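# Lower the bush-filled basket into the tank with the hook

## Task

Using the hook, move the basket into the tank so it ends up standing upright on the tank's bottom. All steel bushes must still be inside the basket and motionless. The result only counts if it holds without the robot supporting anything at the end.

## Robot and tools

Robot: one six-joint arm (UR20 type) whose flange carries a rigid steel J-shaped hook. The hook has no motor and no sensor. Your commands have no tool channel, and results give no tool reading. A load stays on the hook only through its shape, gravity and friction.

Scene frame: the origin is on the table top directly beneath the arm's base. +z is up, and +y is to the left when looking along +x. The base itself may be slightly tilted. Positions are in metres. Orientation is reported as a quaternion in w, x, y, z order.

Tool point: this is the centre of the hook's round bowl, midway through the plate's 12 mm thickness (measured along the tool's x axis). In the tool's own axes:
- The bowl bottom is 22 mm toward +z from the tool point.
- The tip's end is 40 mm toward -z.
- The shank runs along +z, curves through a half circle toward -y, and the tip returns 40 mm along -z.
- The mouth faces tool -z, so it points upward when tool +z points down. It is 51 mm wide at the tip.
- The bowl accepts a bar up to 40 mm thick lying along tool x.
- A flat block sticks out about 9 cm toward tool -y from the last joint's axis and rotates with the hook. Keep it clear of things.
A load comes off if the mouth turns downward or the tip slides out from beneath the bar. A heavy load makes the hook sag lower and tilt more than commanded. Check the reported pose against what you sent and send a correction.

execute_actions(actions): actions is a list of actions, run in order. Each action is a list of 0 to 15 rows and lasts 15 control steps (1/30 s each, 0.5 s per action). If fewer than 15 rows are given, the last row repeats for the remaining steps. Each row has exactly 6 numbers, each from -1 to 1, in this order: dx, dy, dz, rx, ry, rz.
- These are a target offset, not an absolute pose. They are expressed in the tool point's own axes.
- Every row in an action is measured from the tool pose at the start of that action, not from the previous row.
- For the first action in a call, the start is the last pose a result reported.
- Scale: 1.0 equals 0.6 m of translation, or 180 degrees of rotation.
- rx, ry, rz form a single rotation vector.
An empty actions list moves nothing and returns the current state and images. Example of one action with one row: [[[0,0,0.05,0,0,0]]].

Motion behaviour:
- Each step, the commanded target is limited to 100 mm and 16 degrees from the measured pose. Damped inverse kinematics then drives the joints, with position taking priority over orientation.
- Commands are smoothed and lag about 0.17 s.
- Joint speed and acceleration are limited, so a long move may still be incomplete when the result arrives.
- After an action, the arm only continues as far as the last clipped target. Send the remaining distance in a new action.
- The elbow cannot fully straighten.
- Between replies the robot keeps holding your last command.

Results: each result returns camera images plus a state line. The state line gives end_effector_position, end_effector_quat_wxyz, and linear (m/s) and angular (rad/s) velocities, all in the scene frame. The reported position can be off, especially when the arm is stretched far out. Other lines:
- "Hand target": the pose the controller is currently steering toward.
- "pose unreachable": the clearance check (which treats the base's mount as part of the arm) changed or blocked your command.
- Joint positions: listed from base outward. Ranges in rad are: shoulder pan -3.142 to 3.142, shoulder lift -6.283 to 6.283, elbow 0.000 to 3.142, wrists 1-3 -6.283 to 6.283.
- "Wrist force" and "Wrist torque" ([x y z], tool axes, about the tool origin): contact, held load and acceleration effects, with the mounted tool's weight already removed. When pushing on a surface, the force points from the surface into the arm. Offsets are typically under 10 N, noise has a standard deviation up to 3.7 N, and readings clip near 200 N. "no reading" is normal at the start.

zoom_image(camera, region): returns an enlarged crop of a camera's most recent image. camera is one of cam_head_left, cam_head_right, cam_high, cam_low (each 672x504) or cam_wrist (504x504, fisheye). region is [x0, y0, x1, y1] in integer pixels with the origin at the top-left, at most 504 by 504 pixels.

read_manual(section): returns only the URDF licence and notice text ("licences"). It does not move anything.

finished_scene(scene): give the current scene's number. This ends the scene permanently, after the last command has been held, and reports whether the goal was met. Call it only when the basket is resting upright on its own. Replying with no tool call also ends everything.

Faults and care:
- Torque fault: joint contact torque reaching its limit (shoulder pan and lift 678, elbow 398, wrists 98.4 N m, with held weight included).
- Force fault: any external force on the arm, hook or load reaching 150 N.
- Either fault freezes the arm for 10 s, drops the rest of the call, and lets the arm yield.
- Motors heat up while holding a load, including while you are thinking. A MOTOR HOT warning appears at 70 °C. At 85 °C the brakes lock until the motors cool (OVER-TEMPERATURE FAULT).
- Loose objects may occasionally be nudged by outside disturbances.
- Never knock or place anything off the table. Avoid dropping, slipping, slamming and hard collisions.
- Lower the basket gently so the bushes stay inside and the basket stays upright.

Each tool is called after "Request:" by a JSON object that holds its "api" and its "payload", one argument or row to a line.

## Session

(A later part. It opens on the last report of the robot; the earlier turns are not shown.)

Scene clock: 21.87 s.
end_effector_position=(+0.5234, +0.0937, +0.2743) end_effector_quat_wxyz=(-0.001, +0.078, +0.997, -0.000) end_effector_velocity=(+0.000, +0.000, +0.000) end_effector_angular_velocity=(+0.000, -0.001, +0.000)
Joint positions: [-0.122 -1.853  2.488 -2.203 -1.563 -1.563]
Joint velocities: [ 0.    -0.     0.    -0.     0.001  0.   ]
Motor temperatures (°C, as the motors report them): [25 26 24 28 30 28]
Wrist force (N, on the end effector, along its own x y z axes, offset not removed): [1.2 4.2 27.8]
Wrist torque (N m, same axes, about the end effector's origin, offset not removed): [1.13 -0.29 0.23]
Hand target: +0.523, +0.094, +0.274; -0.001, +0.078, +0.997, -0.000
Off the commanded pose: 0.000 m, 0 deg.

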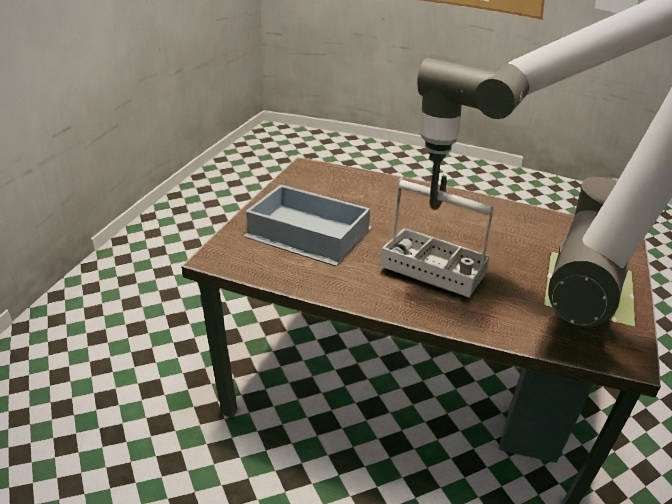

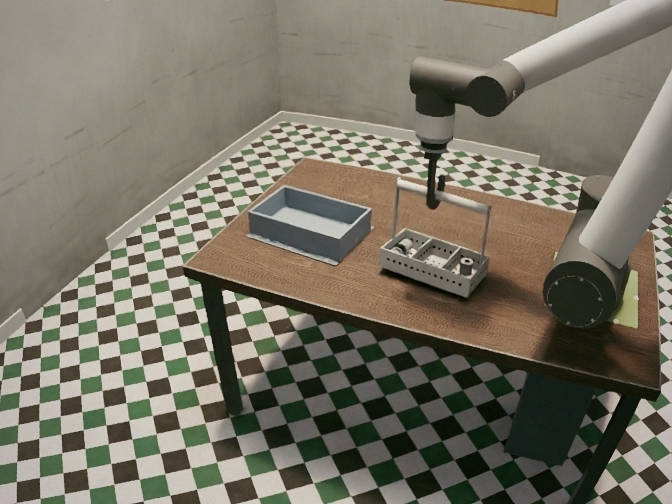

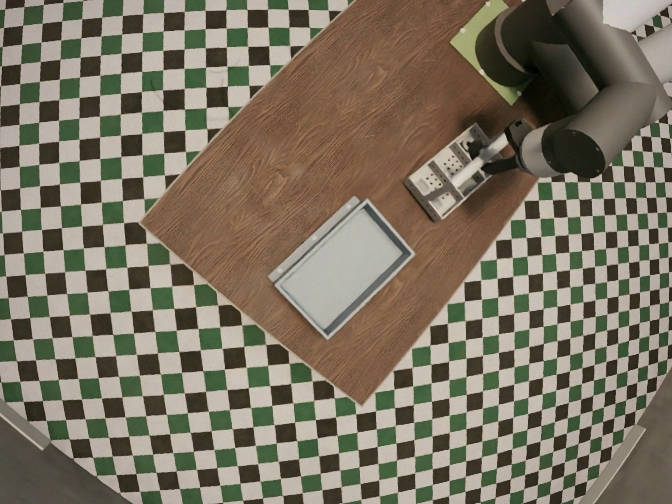

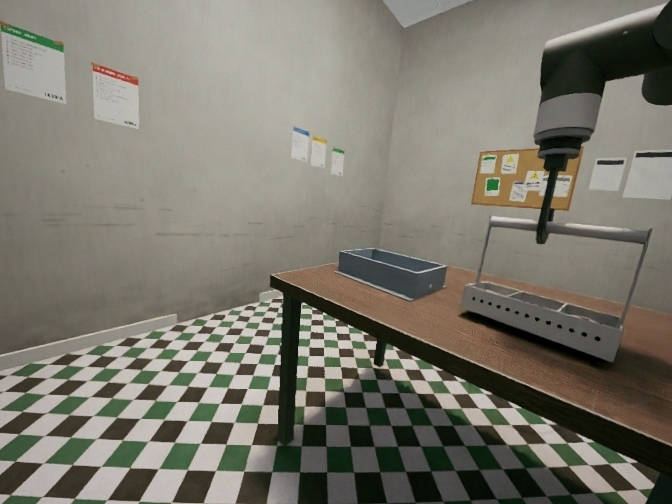

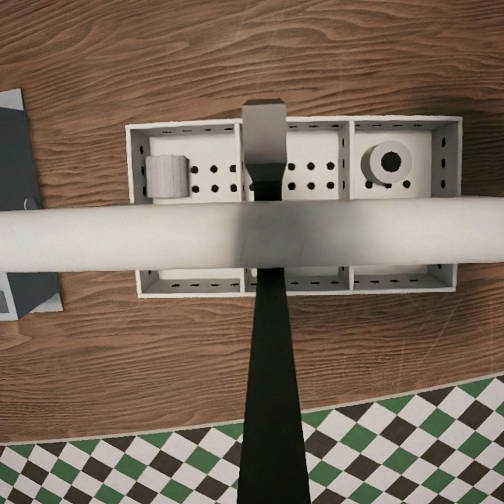

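Request:
{"api": "execute_actions", "payload": {
  "actions": []
}}

Scene clock: 21.93 s.
end_effector_position=(+0.5234, +0.0937, +0.2743) end_effector_quat_wxyz=(-0.001, +0.078, +0.997, -0.000) end_effector_velocity=(+0.001, -0.000, +0.001) end_effector_angular_velocity=(+0.000, -0.002, +0.000)
Joint positions: [-0.122 -1.853  2.488 -2.203 -1.563 -1.563]
Joint velocities: [-0.     0.    -0.001 -0.001  0.    -0.   ]
Motor temperatures (°C, as the motors report them): [25 26 24 28 30 28]
Wrist force (N, on the end effector, along its own x y z axes, offset not removed): [3.9 3.9 27.8]
Wrist torque (N m, same axes, about the end effector's origin, offset not removed): [1.20 -0.98 0.16]
Hand target: +0.523, +0.094, +0.274; -0.001, +0.078, +0.997, -0.000
Off the commanded pose: 0.000 m, 0 deg.

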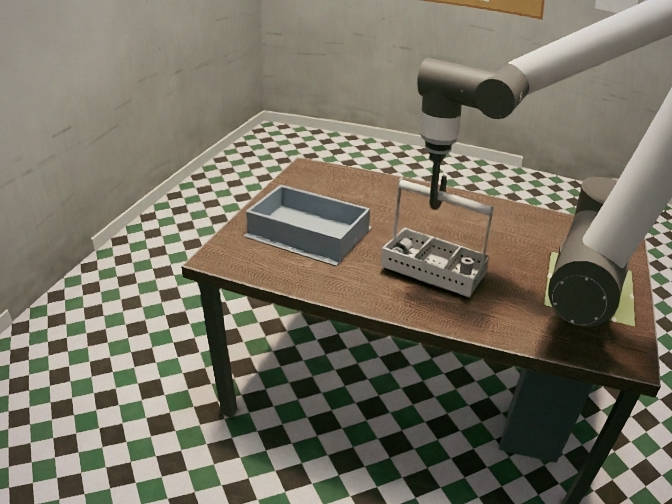

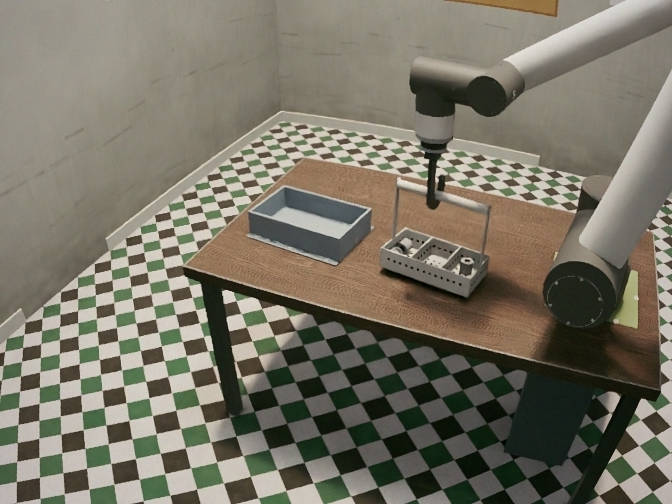

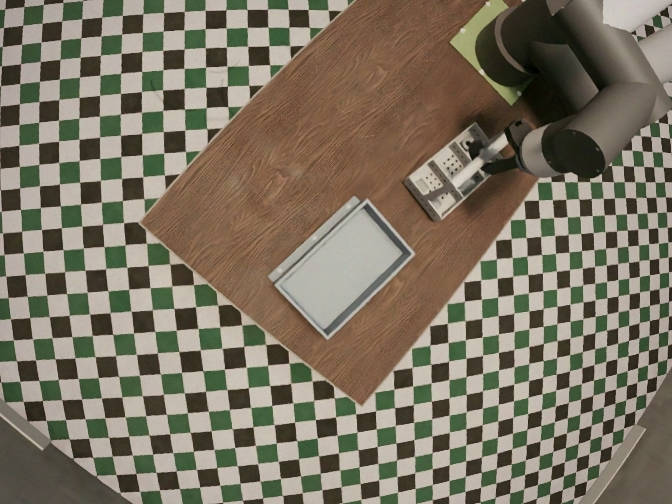

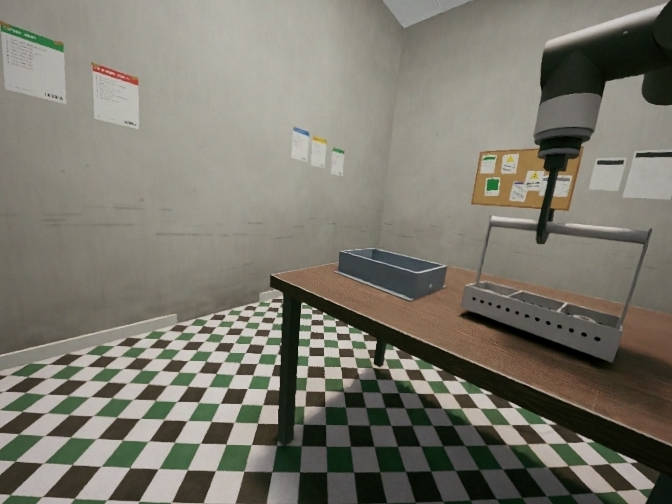

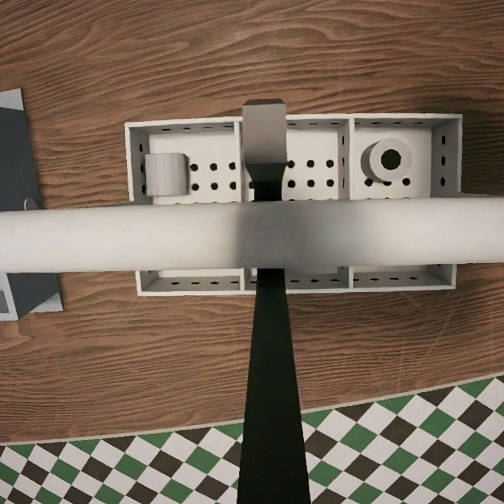

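Request:
{"api": "execute_actions", "payload": {
  "actions": [
    [[-0.0003,0,-0.0004,0,0,0],[-0.0012,0,-0.0016,0,0,0],[-0.0026,0,-0.0037,0,0,-0.0001],[-0.0047,0.0001,-0.0066,0,0,-0.0001],[-0.0073,0.0001,-0.0103,0,0,-0.0002],[-0.0106,0.0001,-0.0148,0,0,-0.0003],[-0.0144,0.0002,-0.0202,0,0,-0.0004],[-0.0188,0.0002,-0.0263,0,0,-0.0006],[-0.0238,0.0003,-0.0333,0,0,-0.0007],[-0.0294,0.0004,-0.0411,0,0,-0.0009],[-0.0356,0.0004,-0.0498,0,0,-0.0011],[-0.0423,0.0005,-0.0592,0,0,-0.0013],[-0.0496,0.0006,-0.0696,0,0,-0.0015],[-0.0576,0.0007,-0.0807,0,0,-0.0018],[-0.0661,0.0008,-0.0925,0,0,-0.002]],
    [[-0.0357,0.0003,-0.049,0,0,-0.0011],[-0.0454,0.0004,-0.060,0,0,-0.0014],[-0.0557,0.0005,-0.0705,0,0,-0.0017],[-0.0666,0.0006,-0.080,0,0,-0.0021],[-0.078,0.0007,-0.0886,0,0,-0.0024],[-0.0901,0.0008,-0.0964,0,0,-0.0028],[-0.1027,0.0009,-0.1034,0,0,-0.0032],[-0.1159,0.001,-0.1095,0,0,-0.0036],[-0.1297,0.0011,-0.1149,0,0,-0.004],[-0.1441,0.0012,-0.1193,0,0,-0.0045],[-0.1591,0.0013,-0.123,0,0,-0.0049],[-0.1747,0.0014,-0.126,0,0,-0.0054],[-0.1909,0.0016,-0.128,0,0,-0.0059],[-0.2073,0.0017,-0.1293,0,0,-0.0064],[-0.2237,0.0018,-0.1297,0,0,-0.0069]],
    [[-0.0718,-0.0006,-0.013,0,0,-0.0022],[-0.0883,-0.0007,-0.013,0,0,-0.0027],[-0.1048,-0.0008,-0.013,0,0,-0.0032],[-0.1212,-0.001,-0.013,0,0,-0.0037],[-0.1376,-0.0011,-0.013,0,0,-0.0043],[-0.1541,-0.0012,-0.013,0,0,-0.0048],[-0.1706,-0.0014,-0.013,0,0,-0.0053],[-0.187,-0.0015,-0.013,0,0,-0.0058],[-0.2035,-0.0016,-0.013,0,0,-0.0063],[-0.2199,-0.0018,-0.013,0,0,-0.0068],[-0.2364,-0.0019,-0.013,0,0,-0.0073],[-0.2528,-0.002,-0.013,0,0,-0.0078],[-0.2693,-0.0021,-0.013,0,0,-0.0083],[-0.2857,-0.0023,-0.013,0,0,-0.0088],[-0.3022,-0.0024,-0.013,0,0,-0.0093]],
    [[-0.0724,-0.0023,0,0,0,-0.0022],[-0.0888,-0.0028,0,0,0,-0.0027],[-0.1049,-0.0034,0,0,0,-0.0032],[-0.1206,-0.0039,0,0,0,-0.0037],[-0.1355,-0.0043,0,0,0,-0.0042],[-0.1499,-0.0048,0,0,0,-0.0046],[-0.1637,-0.0052,0,0,0,-0.0051],[-0.1769,-0.0057,0,0,0,-0.0055],[-0.1895,-0.0061,0,0,0,-0.0059],[-0.2016,-0.0065,0,0,0,-0.0062],[-0.213,-0.0068,0,0,0,-0.0066],[-0.2239,-0.0072,0,0,0,-0.0069],[-0.2342,-0.0075,0,0,0,-0.0072],[-0.2439,-0.0078,0,0,0,-0.0075],[-0.253,-0.0081,0,0,0,-0.0078]],
    [[-0.0418,-0.0022,0,0,0,-0.0013],[-0.0498,-0.0027,0,0,0,-0.0015],[-0.0571,-0.0031,0,0,0,-0.0018],[-0.0639,-0.0034,0,0,0,-0.002],[-0.0701,-0.0038,0,0,0,-0.0022],[-0.0756,-0.0041,0,0,0,-0.0023],[-0.0807,-0.0043,0,0,0,-0.0025],[-0.0851,-0.0046,0,0,0,-0.0026],[-0.0889,-0.0048,0,0,0,-0.0027],[-0.0921,-0.0049,0,0,0,-0.0028],[-0.0947,-0.0051,0,0,0,-0.0029],[-0.0968,-0.0052,0,0,0,-0.003],[-0.0983,-0.0053,0,0,0,-0.003],[-0.0991,-0.0053,0,0,0,-0.0031],[-0.0994,-0.0053,0,0,0,-0.0031]]
  ]
}}

Scene clock: 26.00 s.
end_effector_position=(+0.9748, +0.0268, +0.3906) end_effector_quat_wxyz=(+0.000, +0.041, +0.999, -0.001) end_effector_velocity=(+0.036, -0.004, -0.002) end_effector_angular_velocity=(+0.001, +0.002, +0.008)
Joint positions: [-0.123 -1.393  1.874 -2.052 -1.562 -1.638]
Joint velocities: [ 0.001  0.04  -0.048  0.01   0.001 -0.007]
Motor temperatures (°C, as the motors report them): [25 26 24 28 30 28]
Wrist force (N, on the end effector, along its own x y z axes, offset not removed): [-0.6 3.3 27.8]
Wrist torque (N m, same axes, about the end effector's origin, offset not removed): [1.21 -0.33 0.19]
Hand target: +0.978, +0.026, +0.391; +0.000, +0.040, +0.999, -0.001
Off the commanded pose: 0.003 m, 0 deg.

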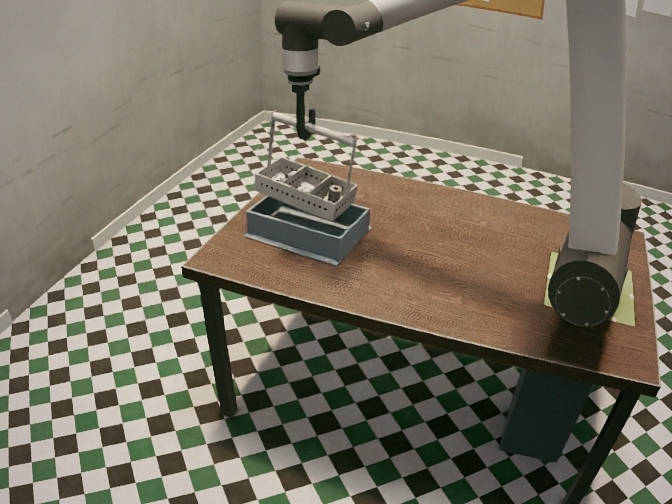

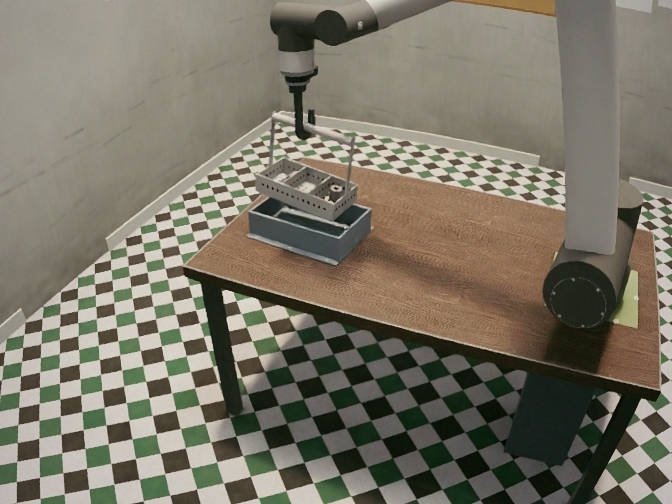

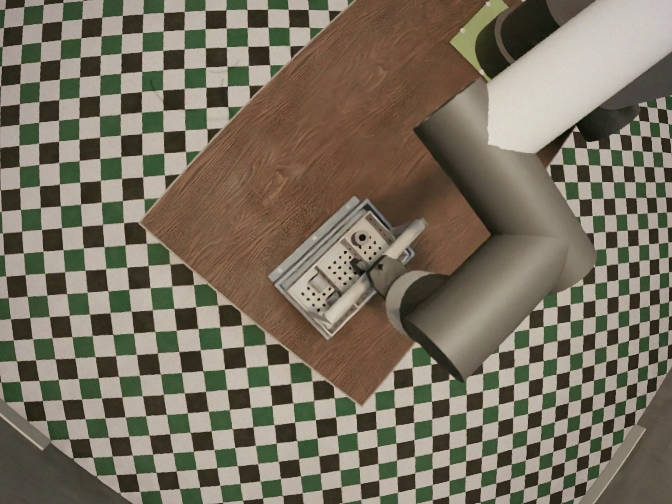

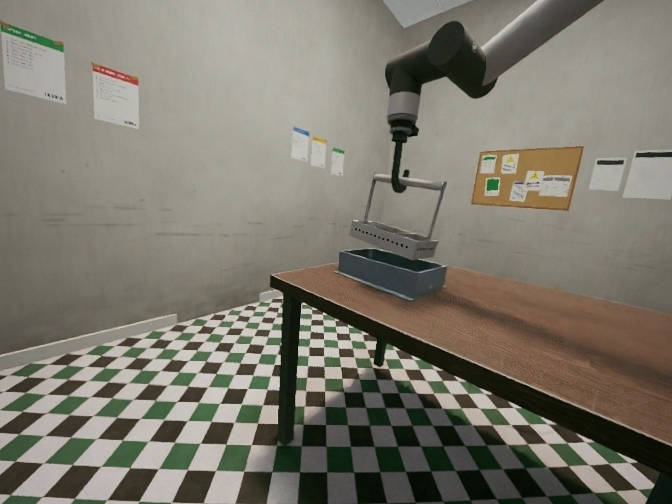

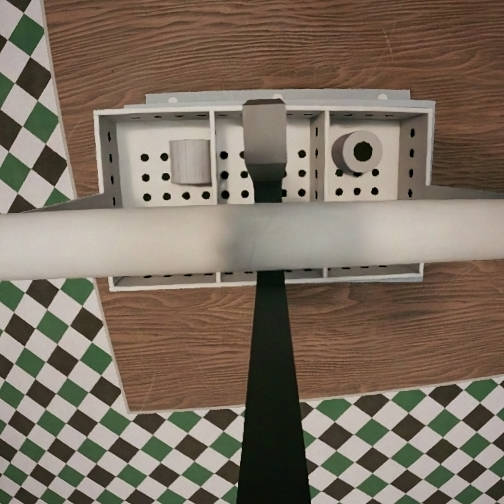

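Request:
{"api": "execute_actions", "payload": {
  "actions": []
}}

Scene clock: 26.20 s.
end_effector_position=(+0.9777, +0.0265, +0.3906) end_effector_quat_wxyz=(+0.000, +0.040, +0.999, -0.001) end_effector_velocity=(+0.004, -0.000, +0.001) end_effector_angular_velocity=(-0.000, -0.002, +0.001)
Joint positions: [-0.123 -1.39   1.87  -2.051 -1.562 -1.638]
Joint velocities: [ 0.001  0.003 -0.005  0.     0.    -0.001]
Motor temperatures (°C, as the motors report them): [25 26 24 28 30 28]
Wrist force (N, on the end effector, along its own x y z axes, offset not removed): [2.7 2.3 26.2]
Wrist torque (N m, same axes, about the end effector's origin, offset not removed): [0.76 -0.86 0.13]
Hand target: +0.978, +0.026, +0.391; +0.000, +0.040, +0.999, -0.001
Off the commanded pose: 0.000 m, 0 deg.

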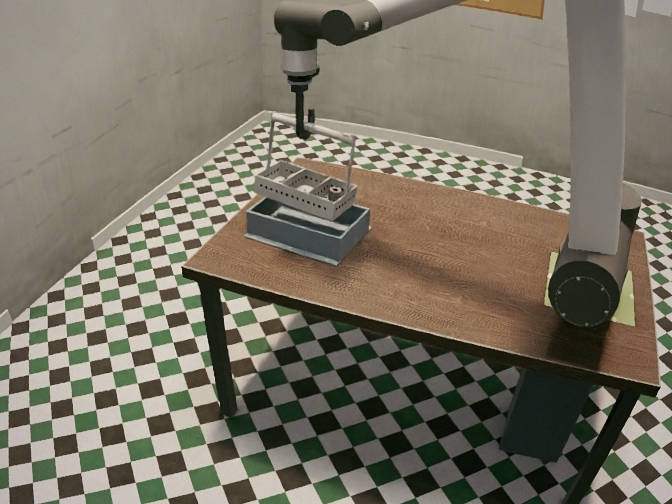

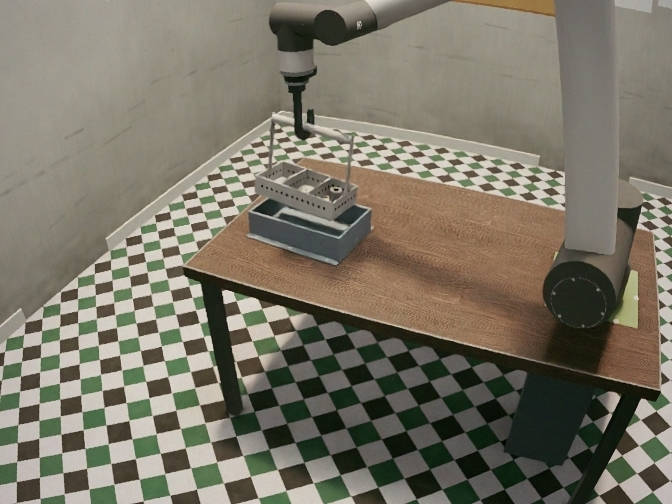

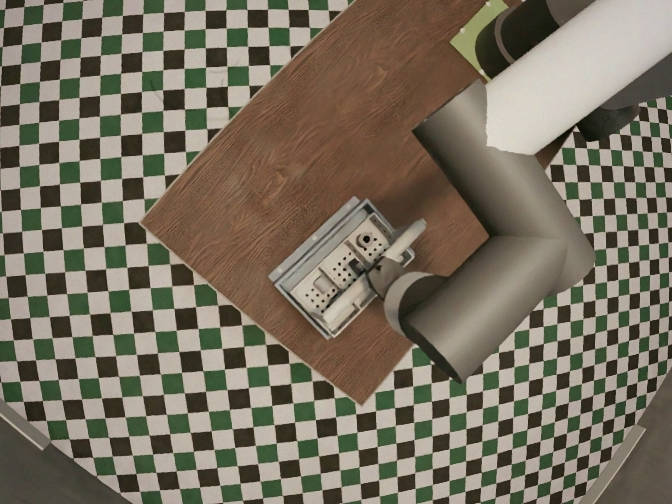

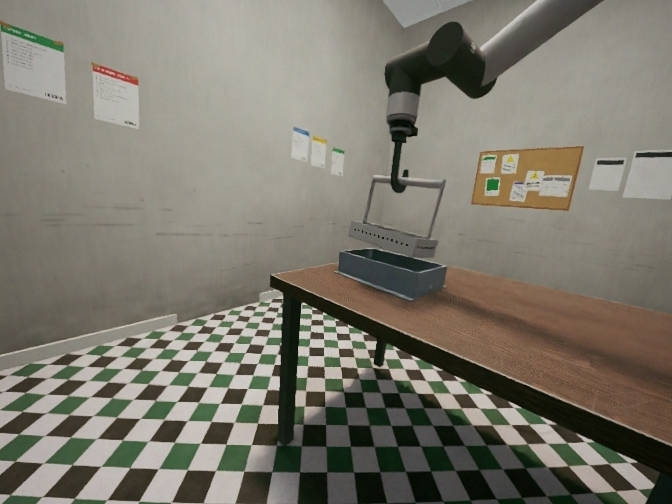

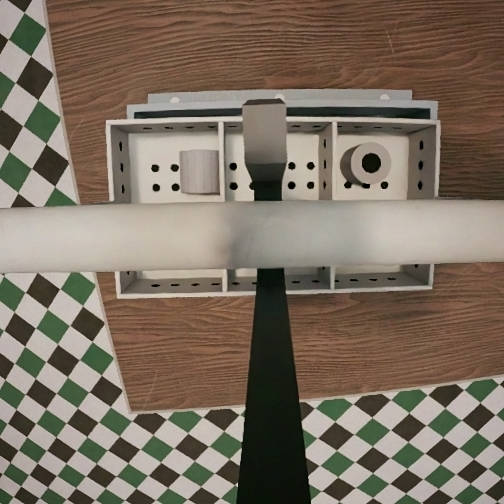

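Request:
{"api": "execute_actions", "payload": {
  "actions": []
}}

Request:
{"api": "zoom_image", "payload": {
  "camera": "cam_low",
  "region": [310, 150, 480, 310]
}}

Scene clock: 26.30 s.
end_effector_position=(+0.9778, +0.0265, +0.3906) end_effector_quat_wxyz=(+0.000, +0.040, +0.999, -0.001) end_effector_velocity=(+0.001, +0.002, +0.001) end_effector_angular_velocity=(-0.000, -0.001, +0.003)
Joint positions: [-0.123 -1.389  1.87  -2.051 -1.562 -1.639]
Joint velocities: [ 0.003  0.    -0.002  0.001 -0.    -0.001]
Motor temperatures (°C, as the motors report them): [25 26 24 28 30 28]
Wrist force (N, on the end effector, along its own x y z axes, offset not removed): [4.6 2.5 26.3]
Wrist torque (N m, same axes, about the end effector's origin, offset not removed): [0.70 -1.04 0.04]
Hand target: +0.978, +0.026, +0.391; +0.000, +0.040, +0.999, -0.001
Off the commanded pose: 0.000 m, 0 deg.

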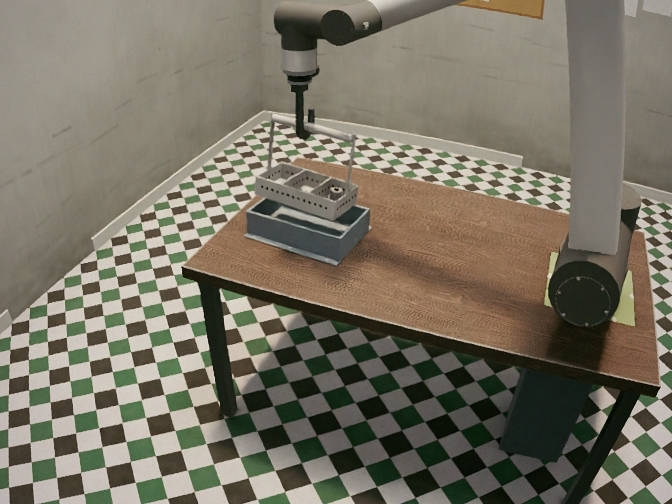

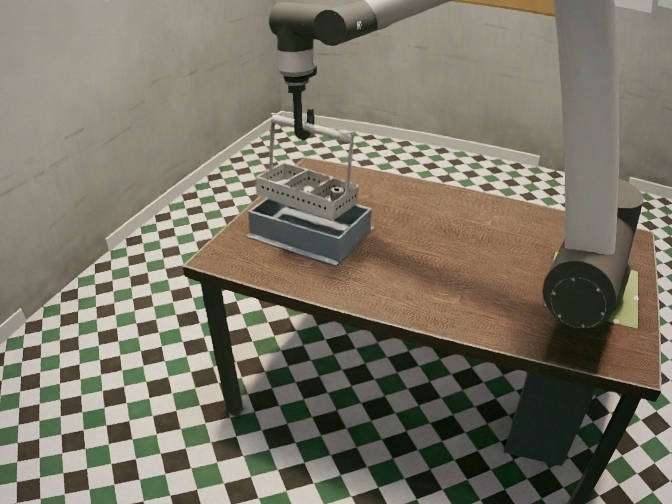

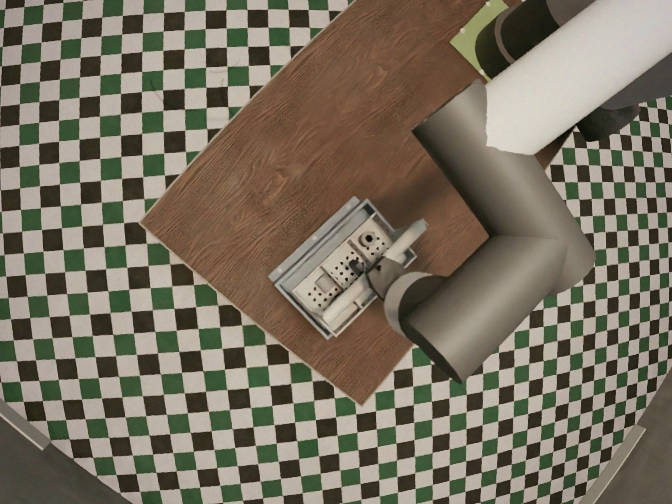

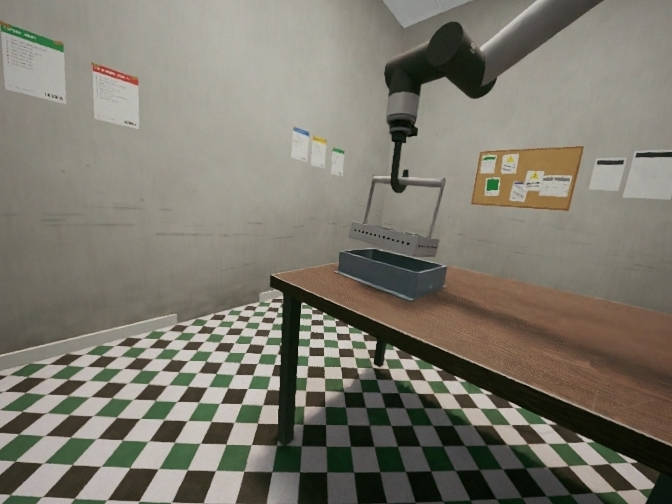

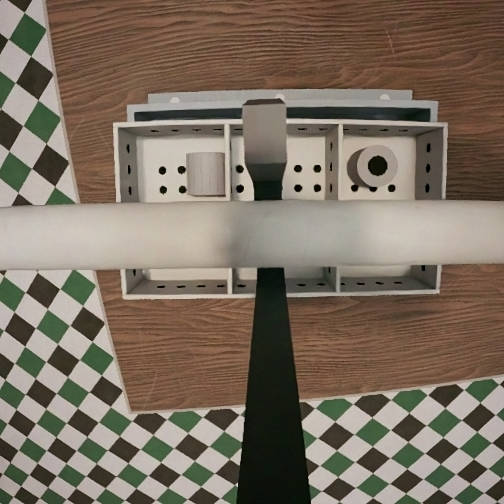

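Region (310, 150, 480, 310) of cam_low's 672x504 image, scaled by 2.965, with more detail than that image has; it fills the top 474 rows of this view, and the rest is white.

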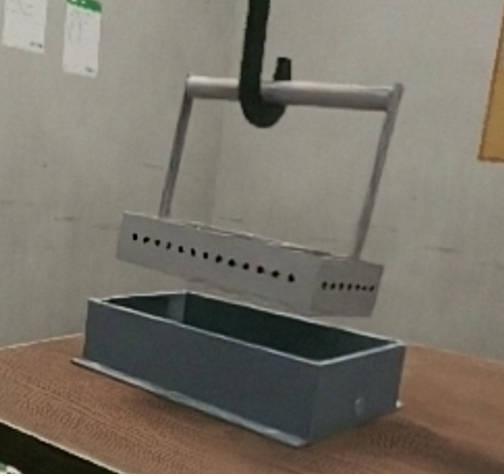

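Request:
{"api": "execute_actions", "payload": {
  "actions": []
}}

Scene clock: 26.50 s.
end_effector_position=(+0.9779, +0.0265, +0.3906) end_effector_quat_wxyz=(+0.000, +0.040, +0.999, -0.001) end_effector_velocity=(-0.001, -0.000, -0.001) end_effector_angular_velocity=(+0.001, +0.002, -0.000)
Joint positions: [-0.123 -1.389  1.87  -2.051 -1.562 -1.639]
Joint velocities: [-0.    -0.     0.001  0.001  0.    -0.   ]
Motor temperatures (°C, as the motors report them): [25 26 24 28 30 28]
Wrist force (N, on the end effector, along its own x y z axes, offset not removed): [3.5 3.3 27.6]
Wrist torque (N m, same axes, about the end effector's origin, offset not removed): [1.07 -0.70 0.22]
Hand target: +0.978, +0.026, +0.391; +0.000, +0.040, +0.999, -0.001
Off the commanded pose: 0.000 m, 0 deg.

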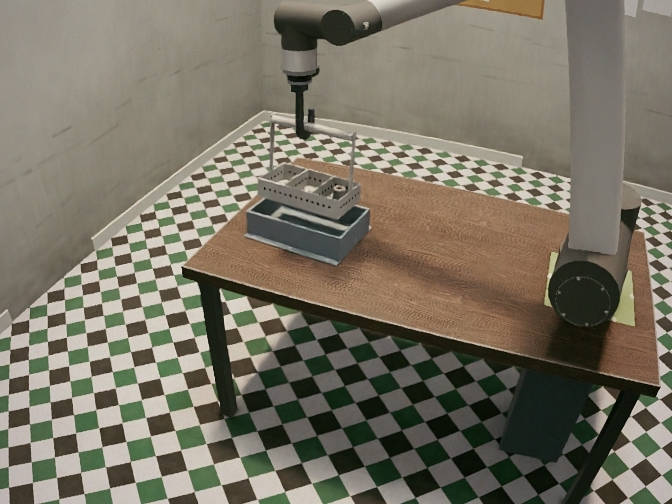

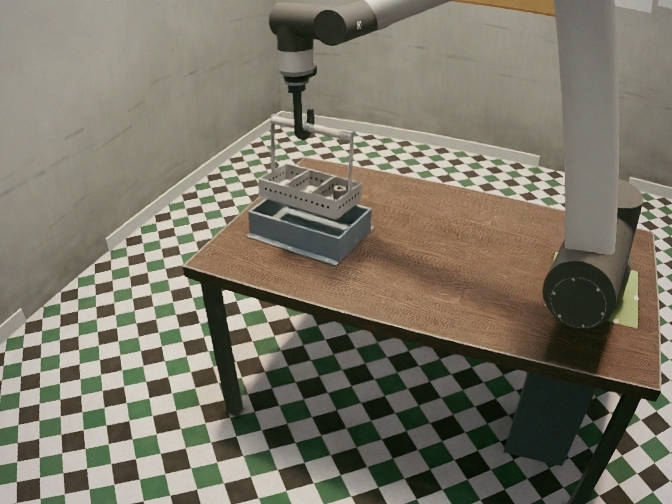

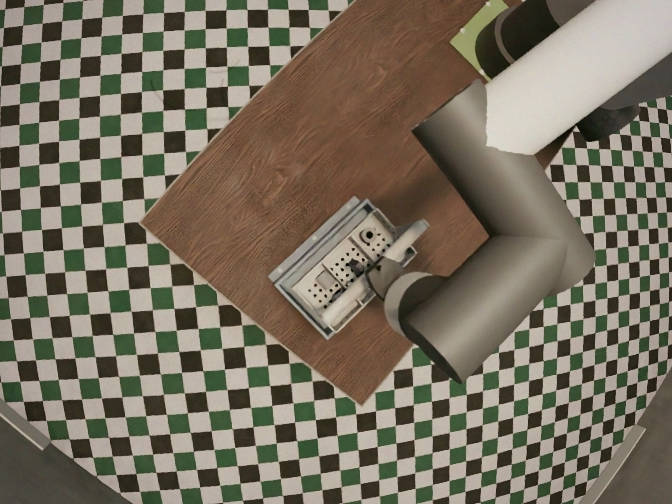

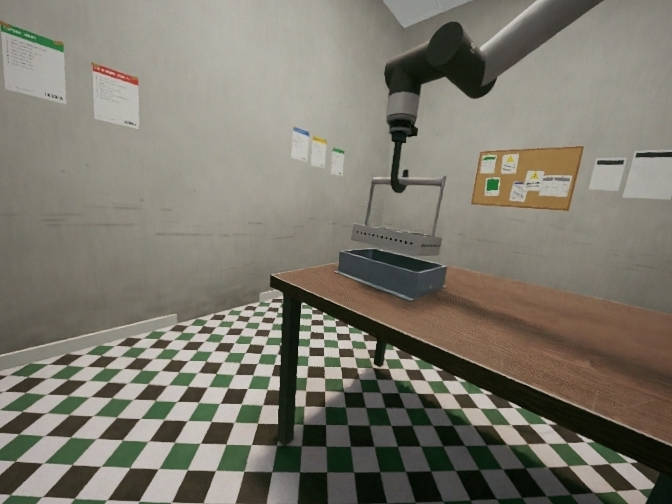

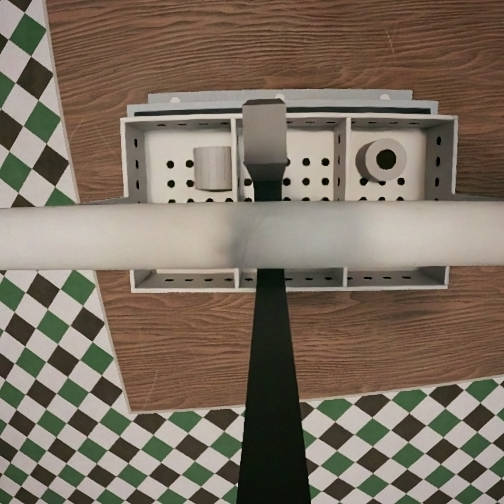

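Request:
{"api": "execute_actions", "payload": {
  "actions": []
}}

Scene clock: 27.20 s.
end_effector_position=(+0.9779, +0.0265, +0.3906) end_effector_quat_wxyz=(+0.000, +0.040, +0.999, -0.001) end_effector_velocity=(-0.000, -0.001, +0.001) end_effector_angular_velocity=(+0.000, +0.000, -0.000)
Joint positions: [-0.123 -1.389  1.87  -2.051 -1.562 -1.639]
Joint velocities: [-0.001 -0.001 -0.     0.001 -0.    -0.   ]
Motor temperatures (°C, as the motors report them): [25 26 24 28 30 28]
Wrist force (N, on the end effector, along its own x y z axes, offset not removed): [2.6 4.0 28.2]
Wrist torque (N m, same axes, about the end effector's origin, offset not removed): [1.06 -0.76 0.18]
Hand target: +0.978, +0.026, +0.391; +0.000, +0.040, +0.999, -0.001
Off the commanded pose: 0.000 m, 0 deg.

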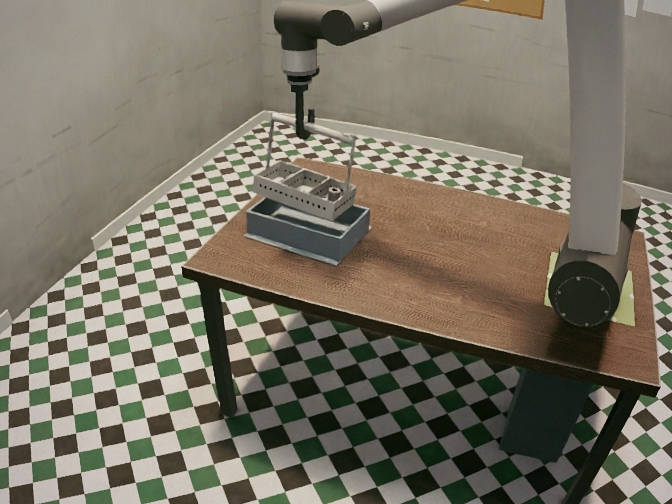

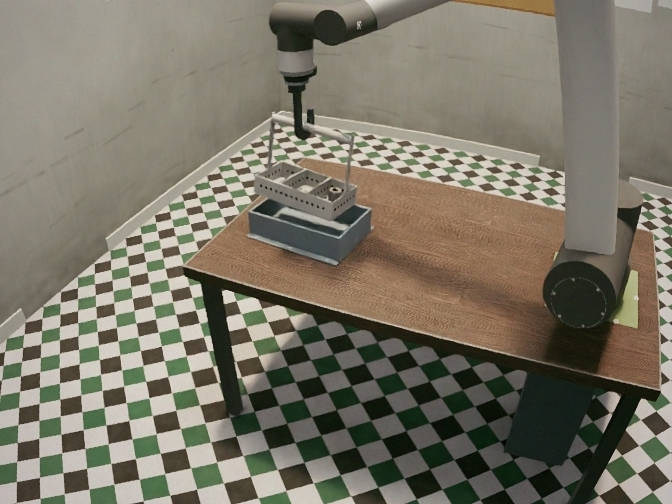

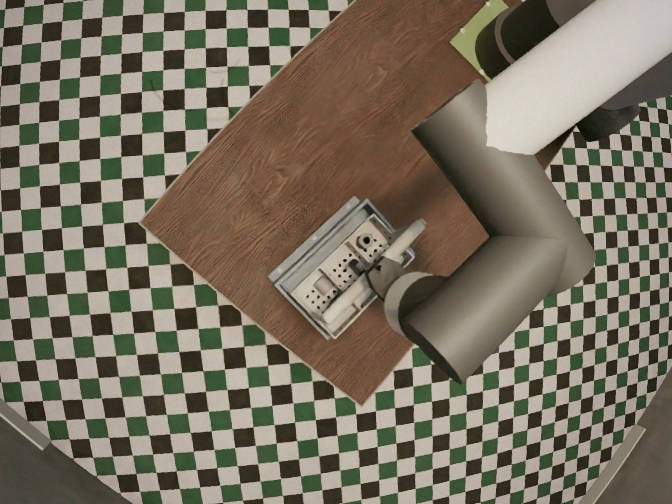

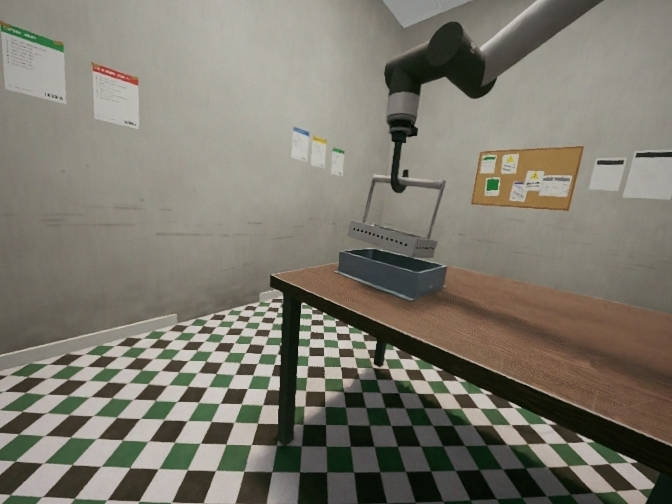

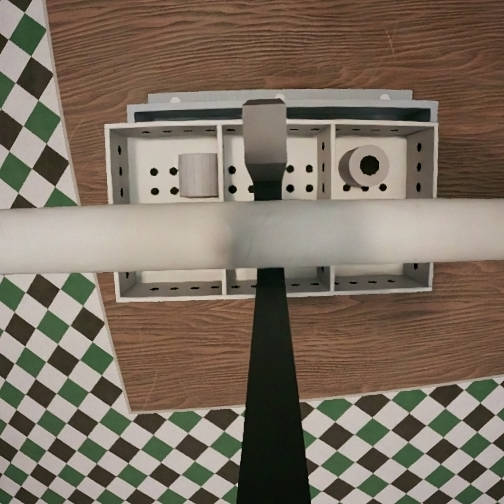

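Request:
{"api": "execute_actions", "payload": {
  "actions": []
}}

Scene clock: 27.47 s.
end_effector_position=(+0.9779, +0.0265, +0.3906) end_effector_quat_wxyz=(+0.000, +0.040, +0.999, -0.001) end_effector_velocity=(+0.000, +0.001, -0.001) end_effector_angular_velocity=(+0.001, +0.001, +0.001)
Joint positions: [-0.123 -1.389  1.87  -2.051 -1.562 -1.639]
Joint velocities: [ 0.     0.001  0.     0.     0.001 -0.   ]
Motor temperatures (°C, as the motors report them): [25 26 24 28 30 28]
Wrist force (N, on the end effector, along its own x y z axes, offset not removed): [3.6 4.0 25.8]
Wrist torque (N m, same axes, about the end effector's origin, offset not removed): [1.16 -0.76 0.16]
Hand target: +0.978, +0.026, +0.391; +0.000, +0.040, +0.999, -0.001
Off the commanded pose: 0.000 m, 0 deg.

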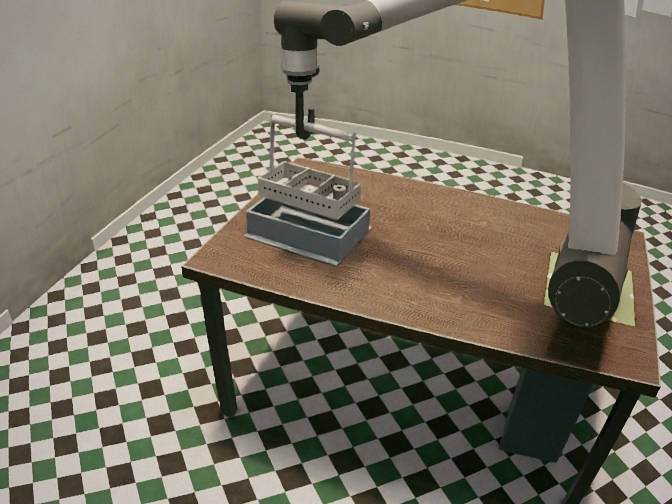

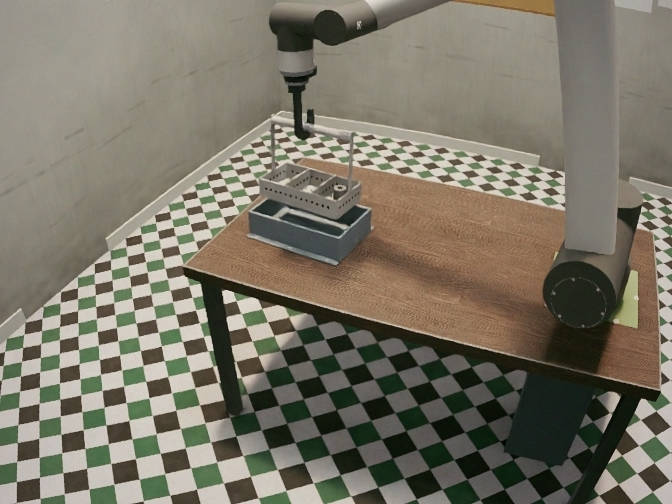

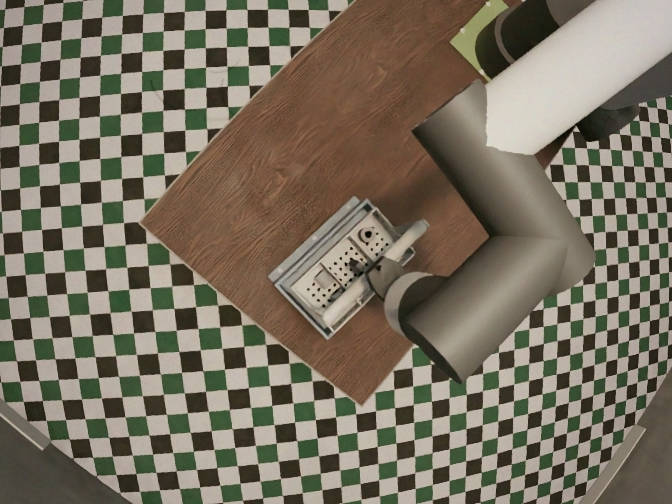

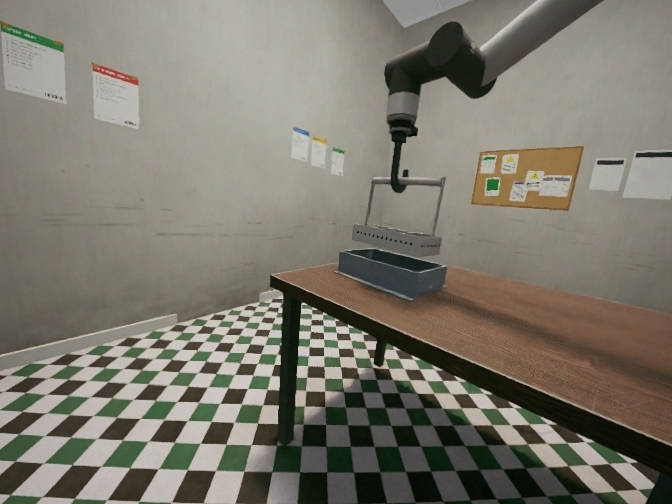

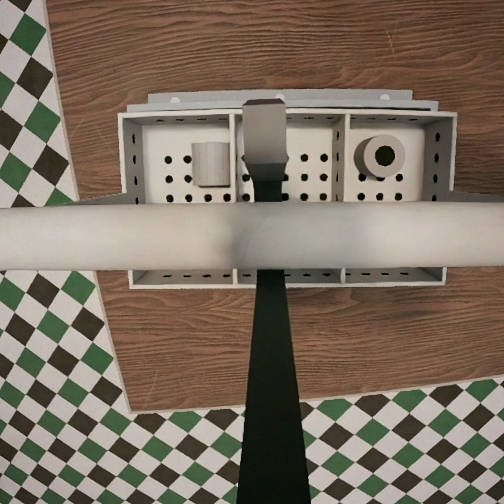

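Request:
{"api": "execute_actions", "payload": {
  "actions": []
}}

Scene clock: 28.87 s.
end_effector_position=(+0.9779, +0.0265, +0.3906) end_effector_quat_wxyz=(+0.000, +0.040, +0.999, -0.001) end_effector_velocity=(+0.001, +0.000, +0.001) end_effector_angular_velocity=(-0.000, -0.000, +0.000)
Joint positions: [-0.123 -1.389  1.87  -2.051 -1.562 -1.639]
Joint velocities: [ 0.     0.001 -0.001  0.001  0.    -0.   ]
Motor temperatures (°C, as the motors report them): [25 26 24 28 30 28]
Wrist force (N, on the end effector, along its own x y z axes, offset not removed): [3.6 5.7 26.9]
Wrist torque (N m, same axes, about the end effector's origin, offset not removed): [1.38 -0.84 0.20]
Hand target: +0.978, +0.026, +0.391; +0.000, +0.040, +0.999, -0.001
Off the commanded pose: 0.000 m, 0 deg.

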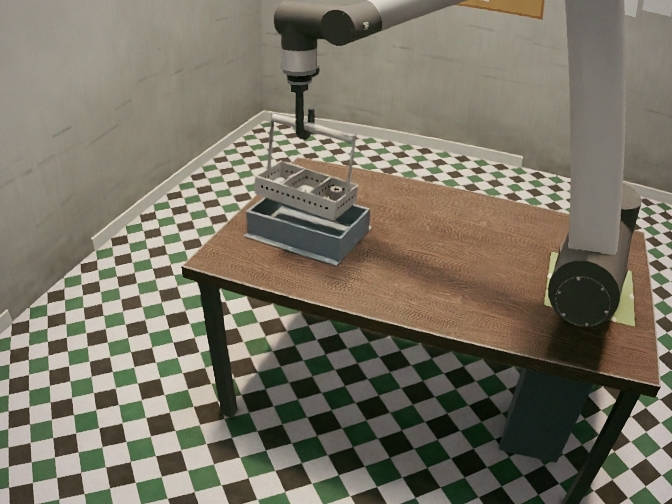

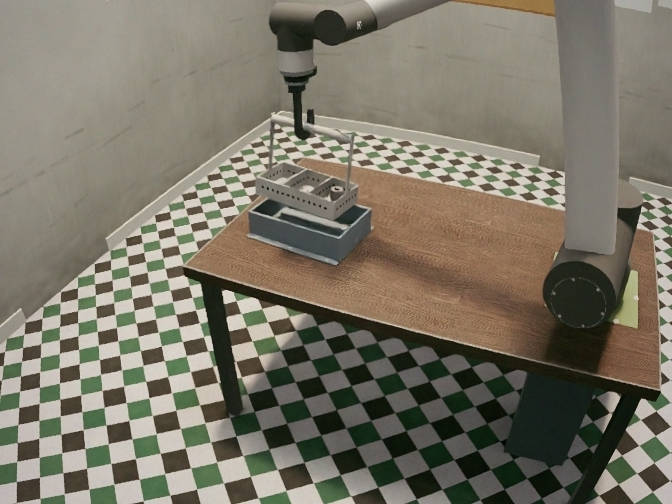

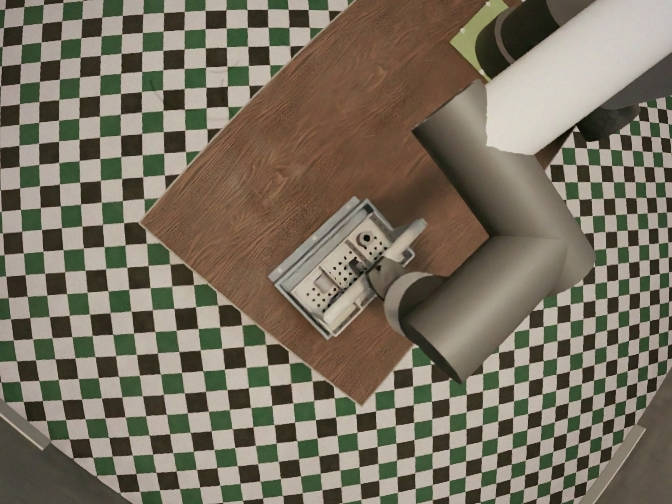

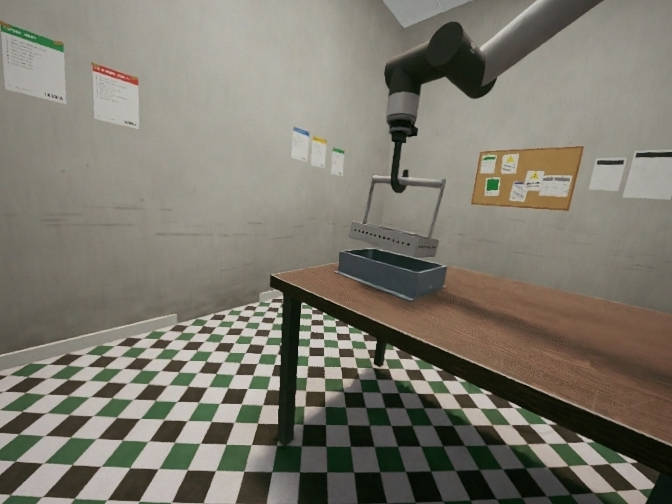

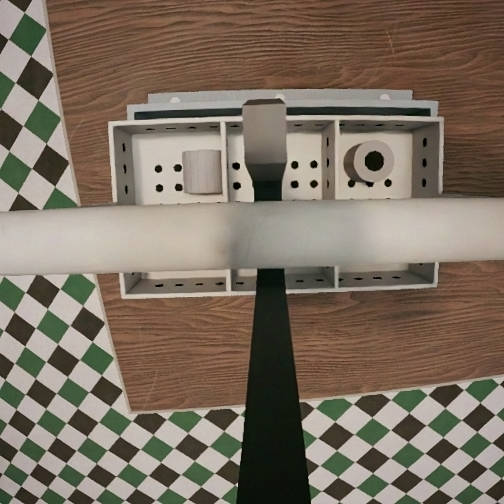

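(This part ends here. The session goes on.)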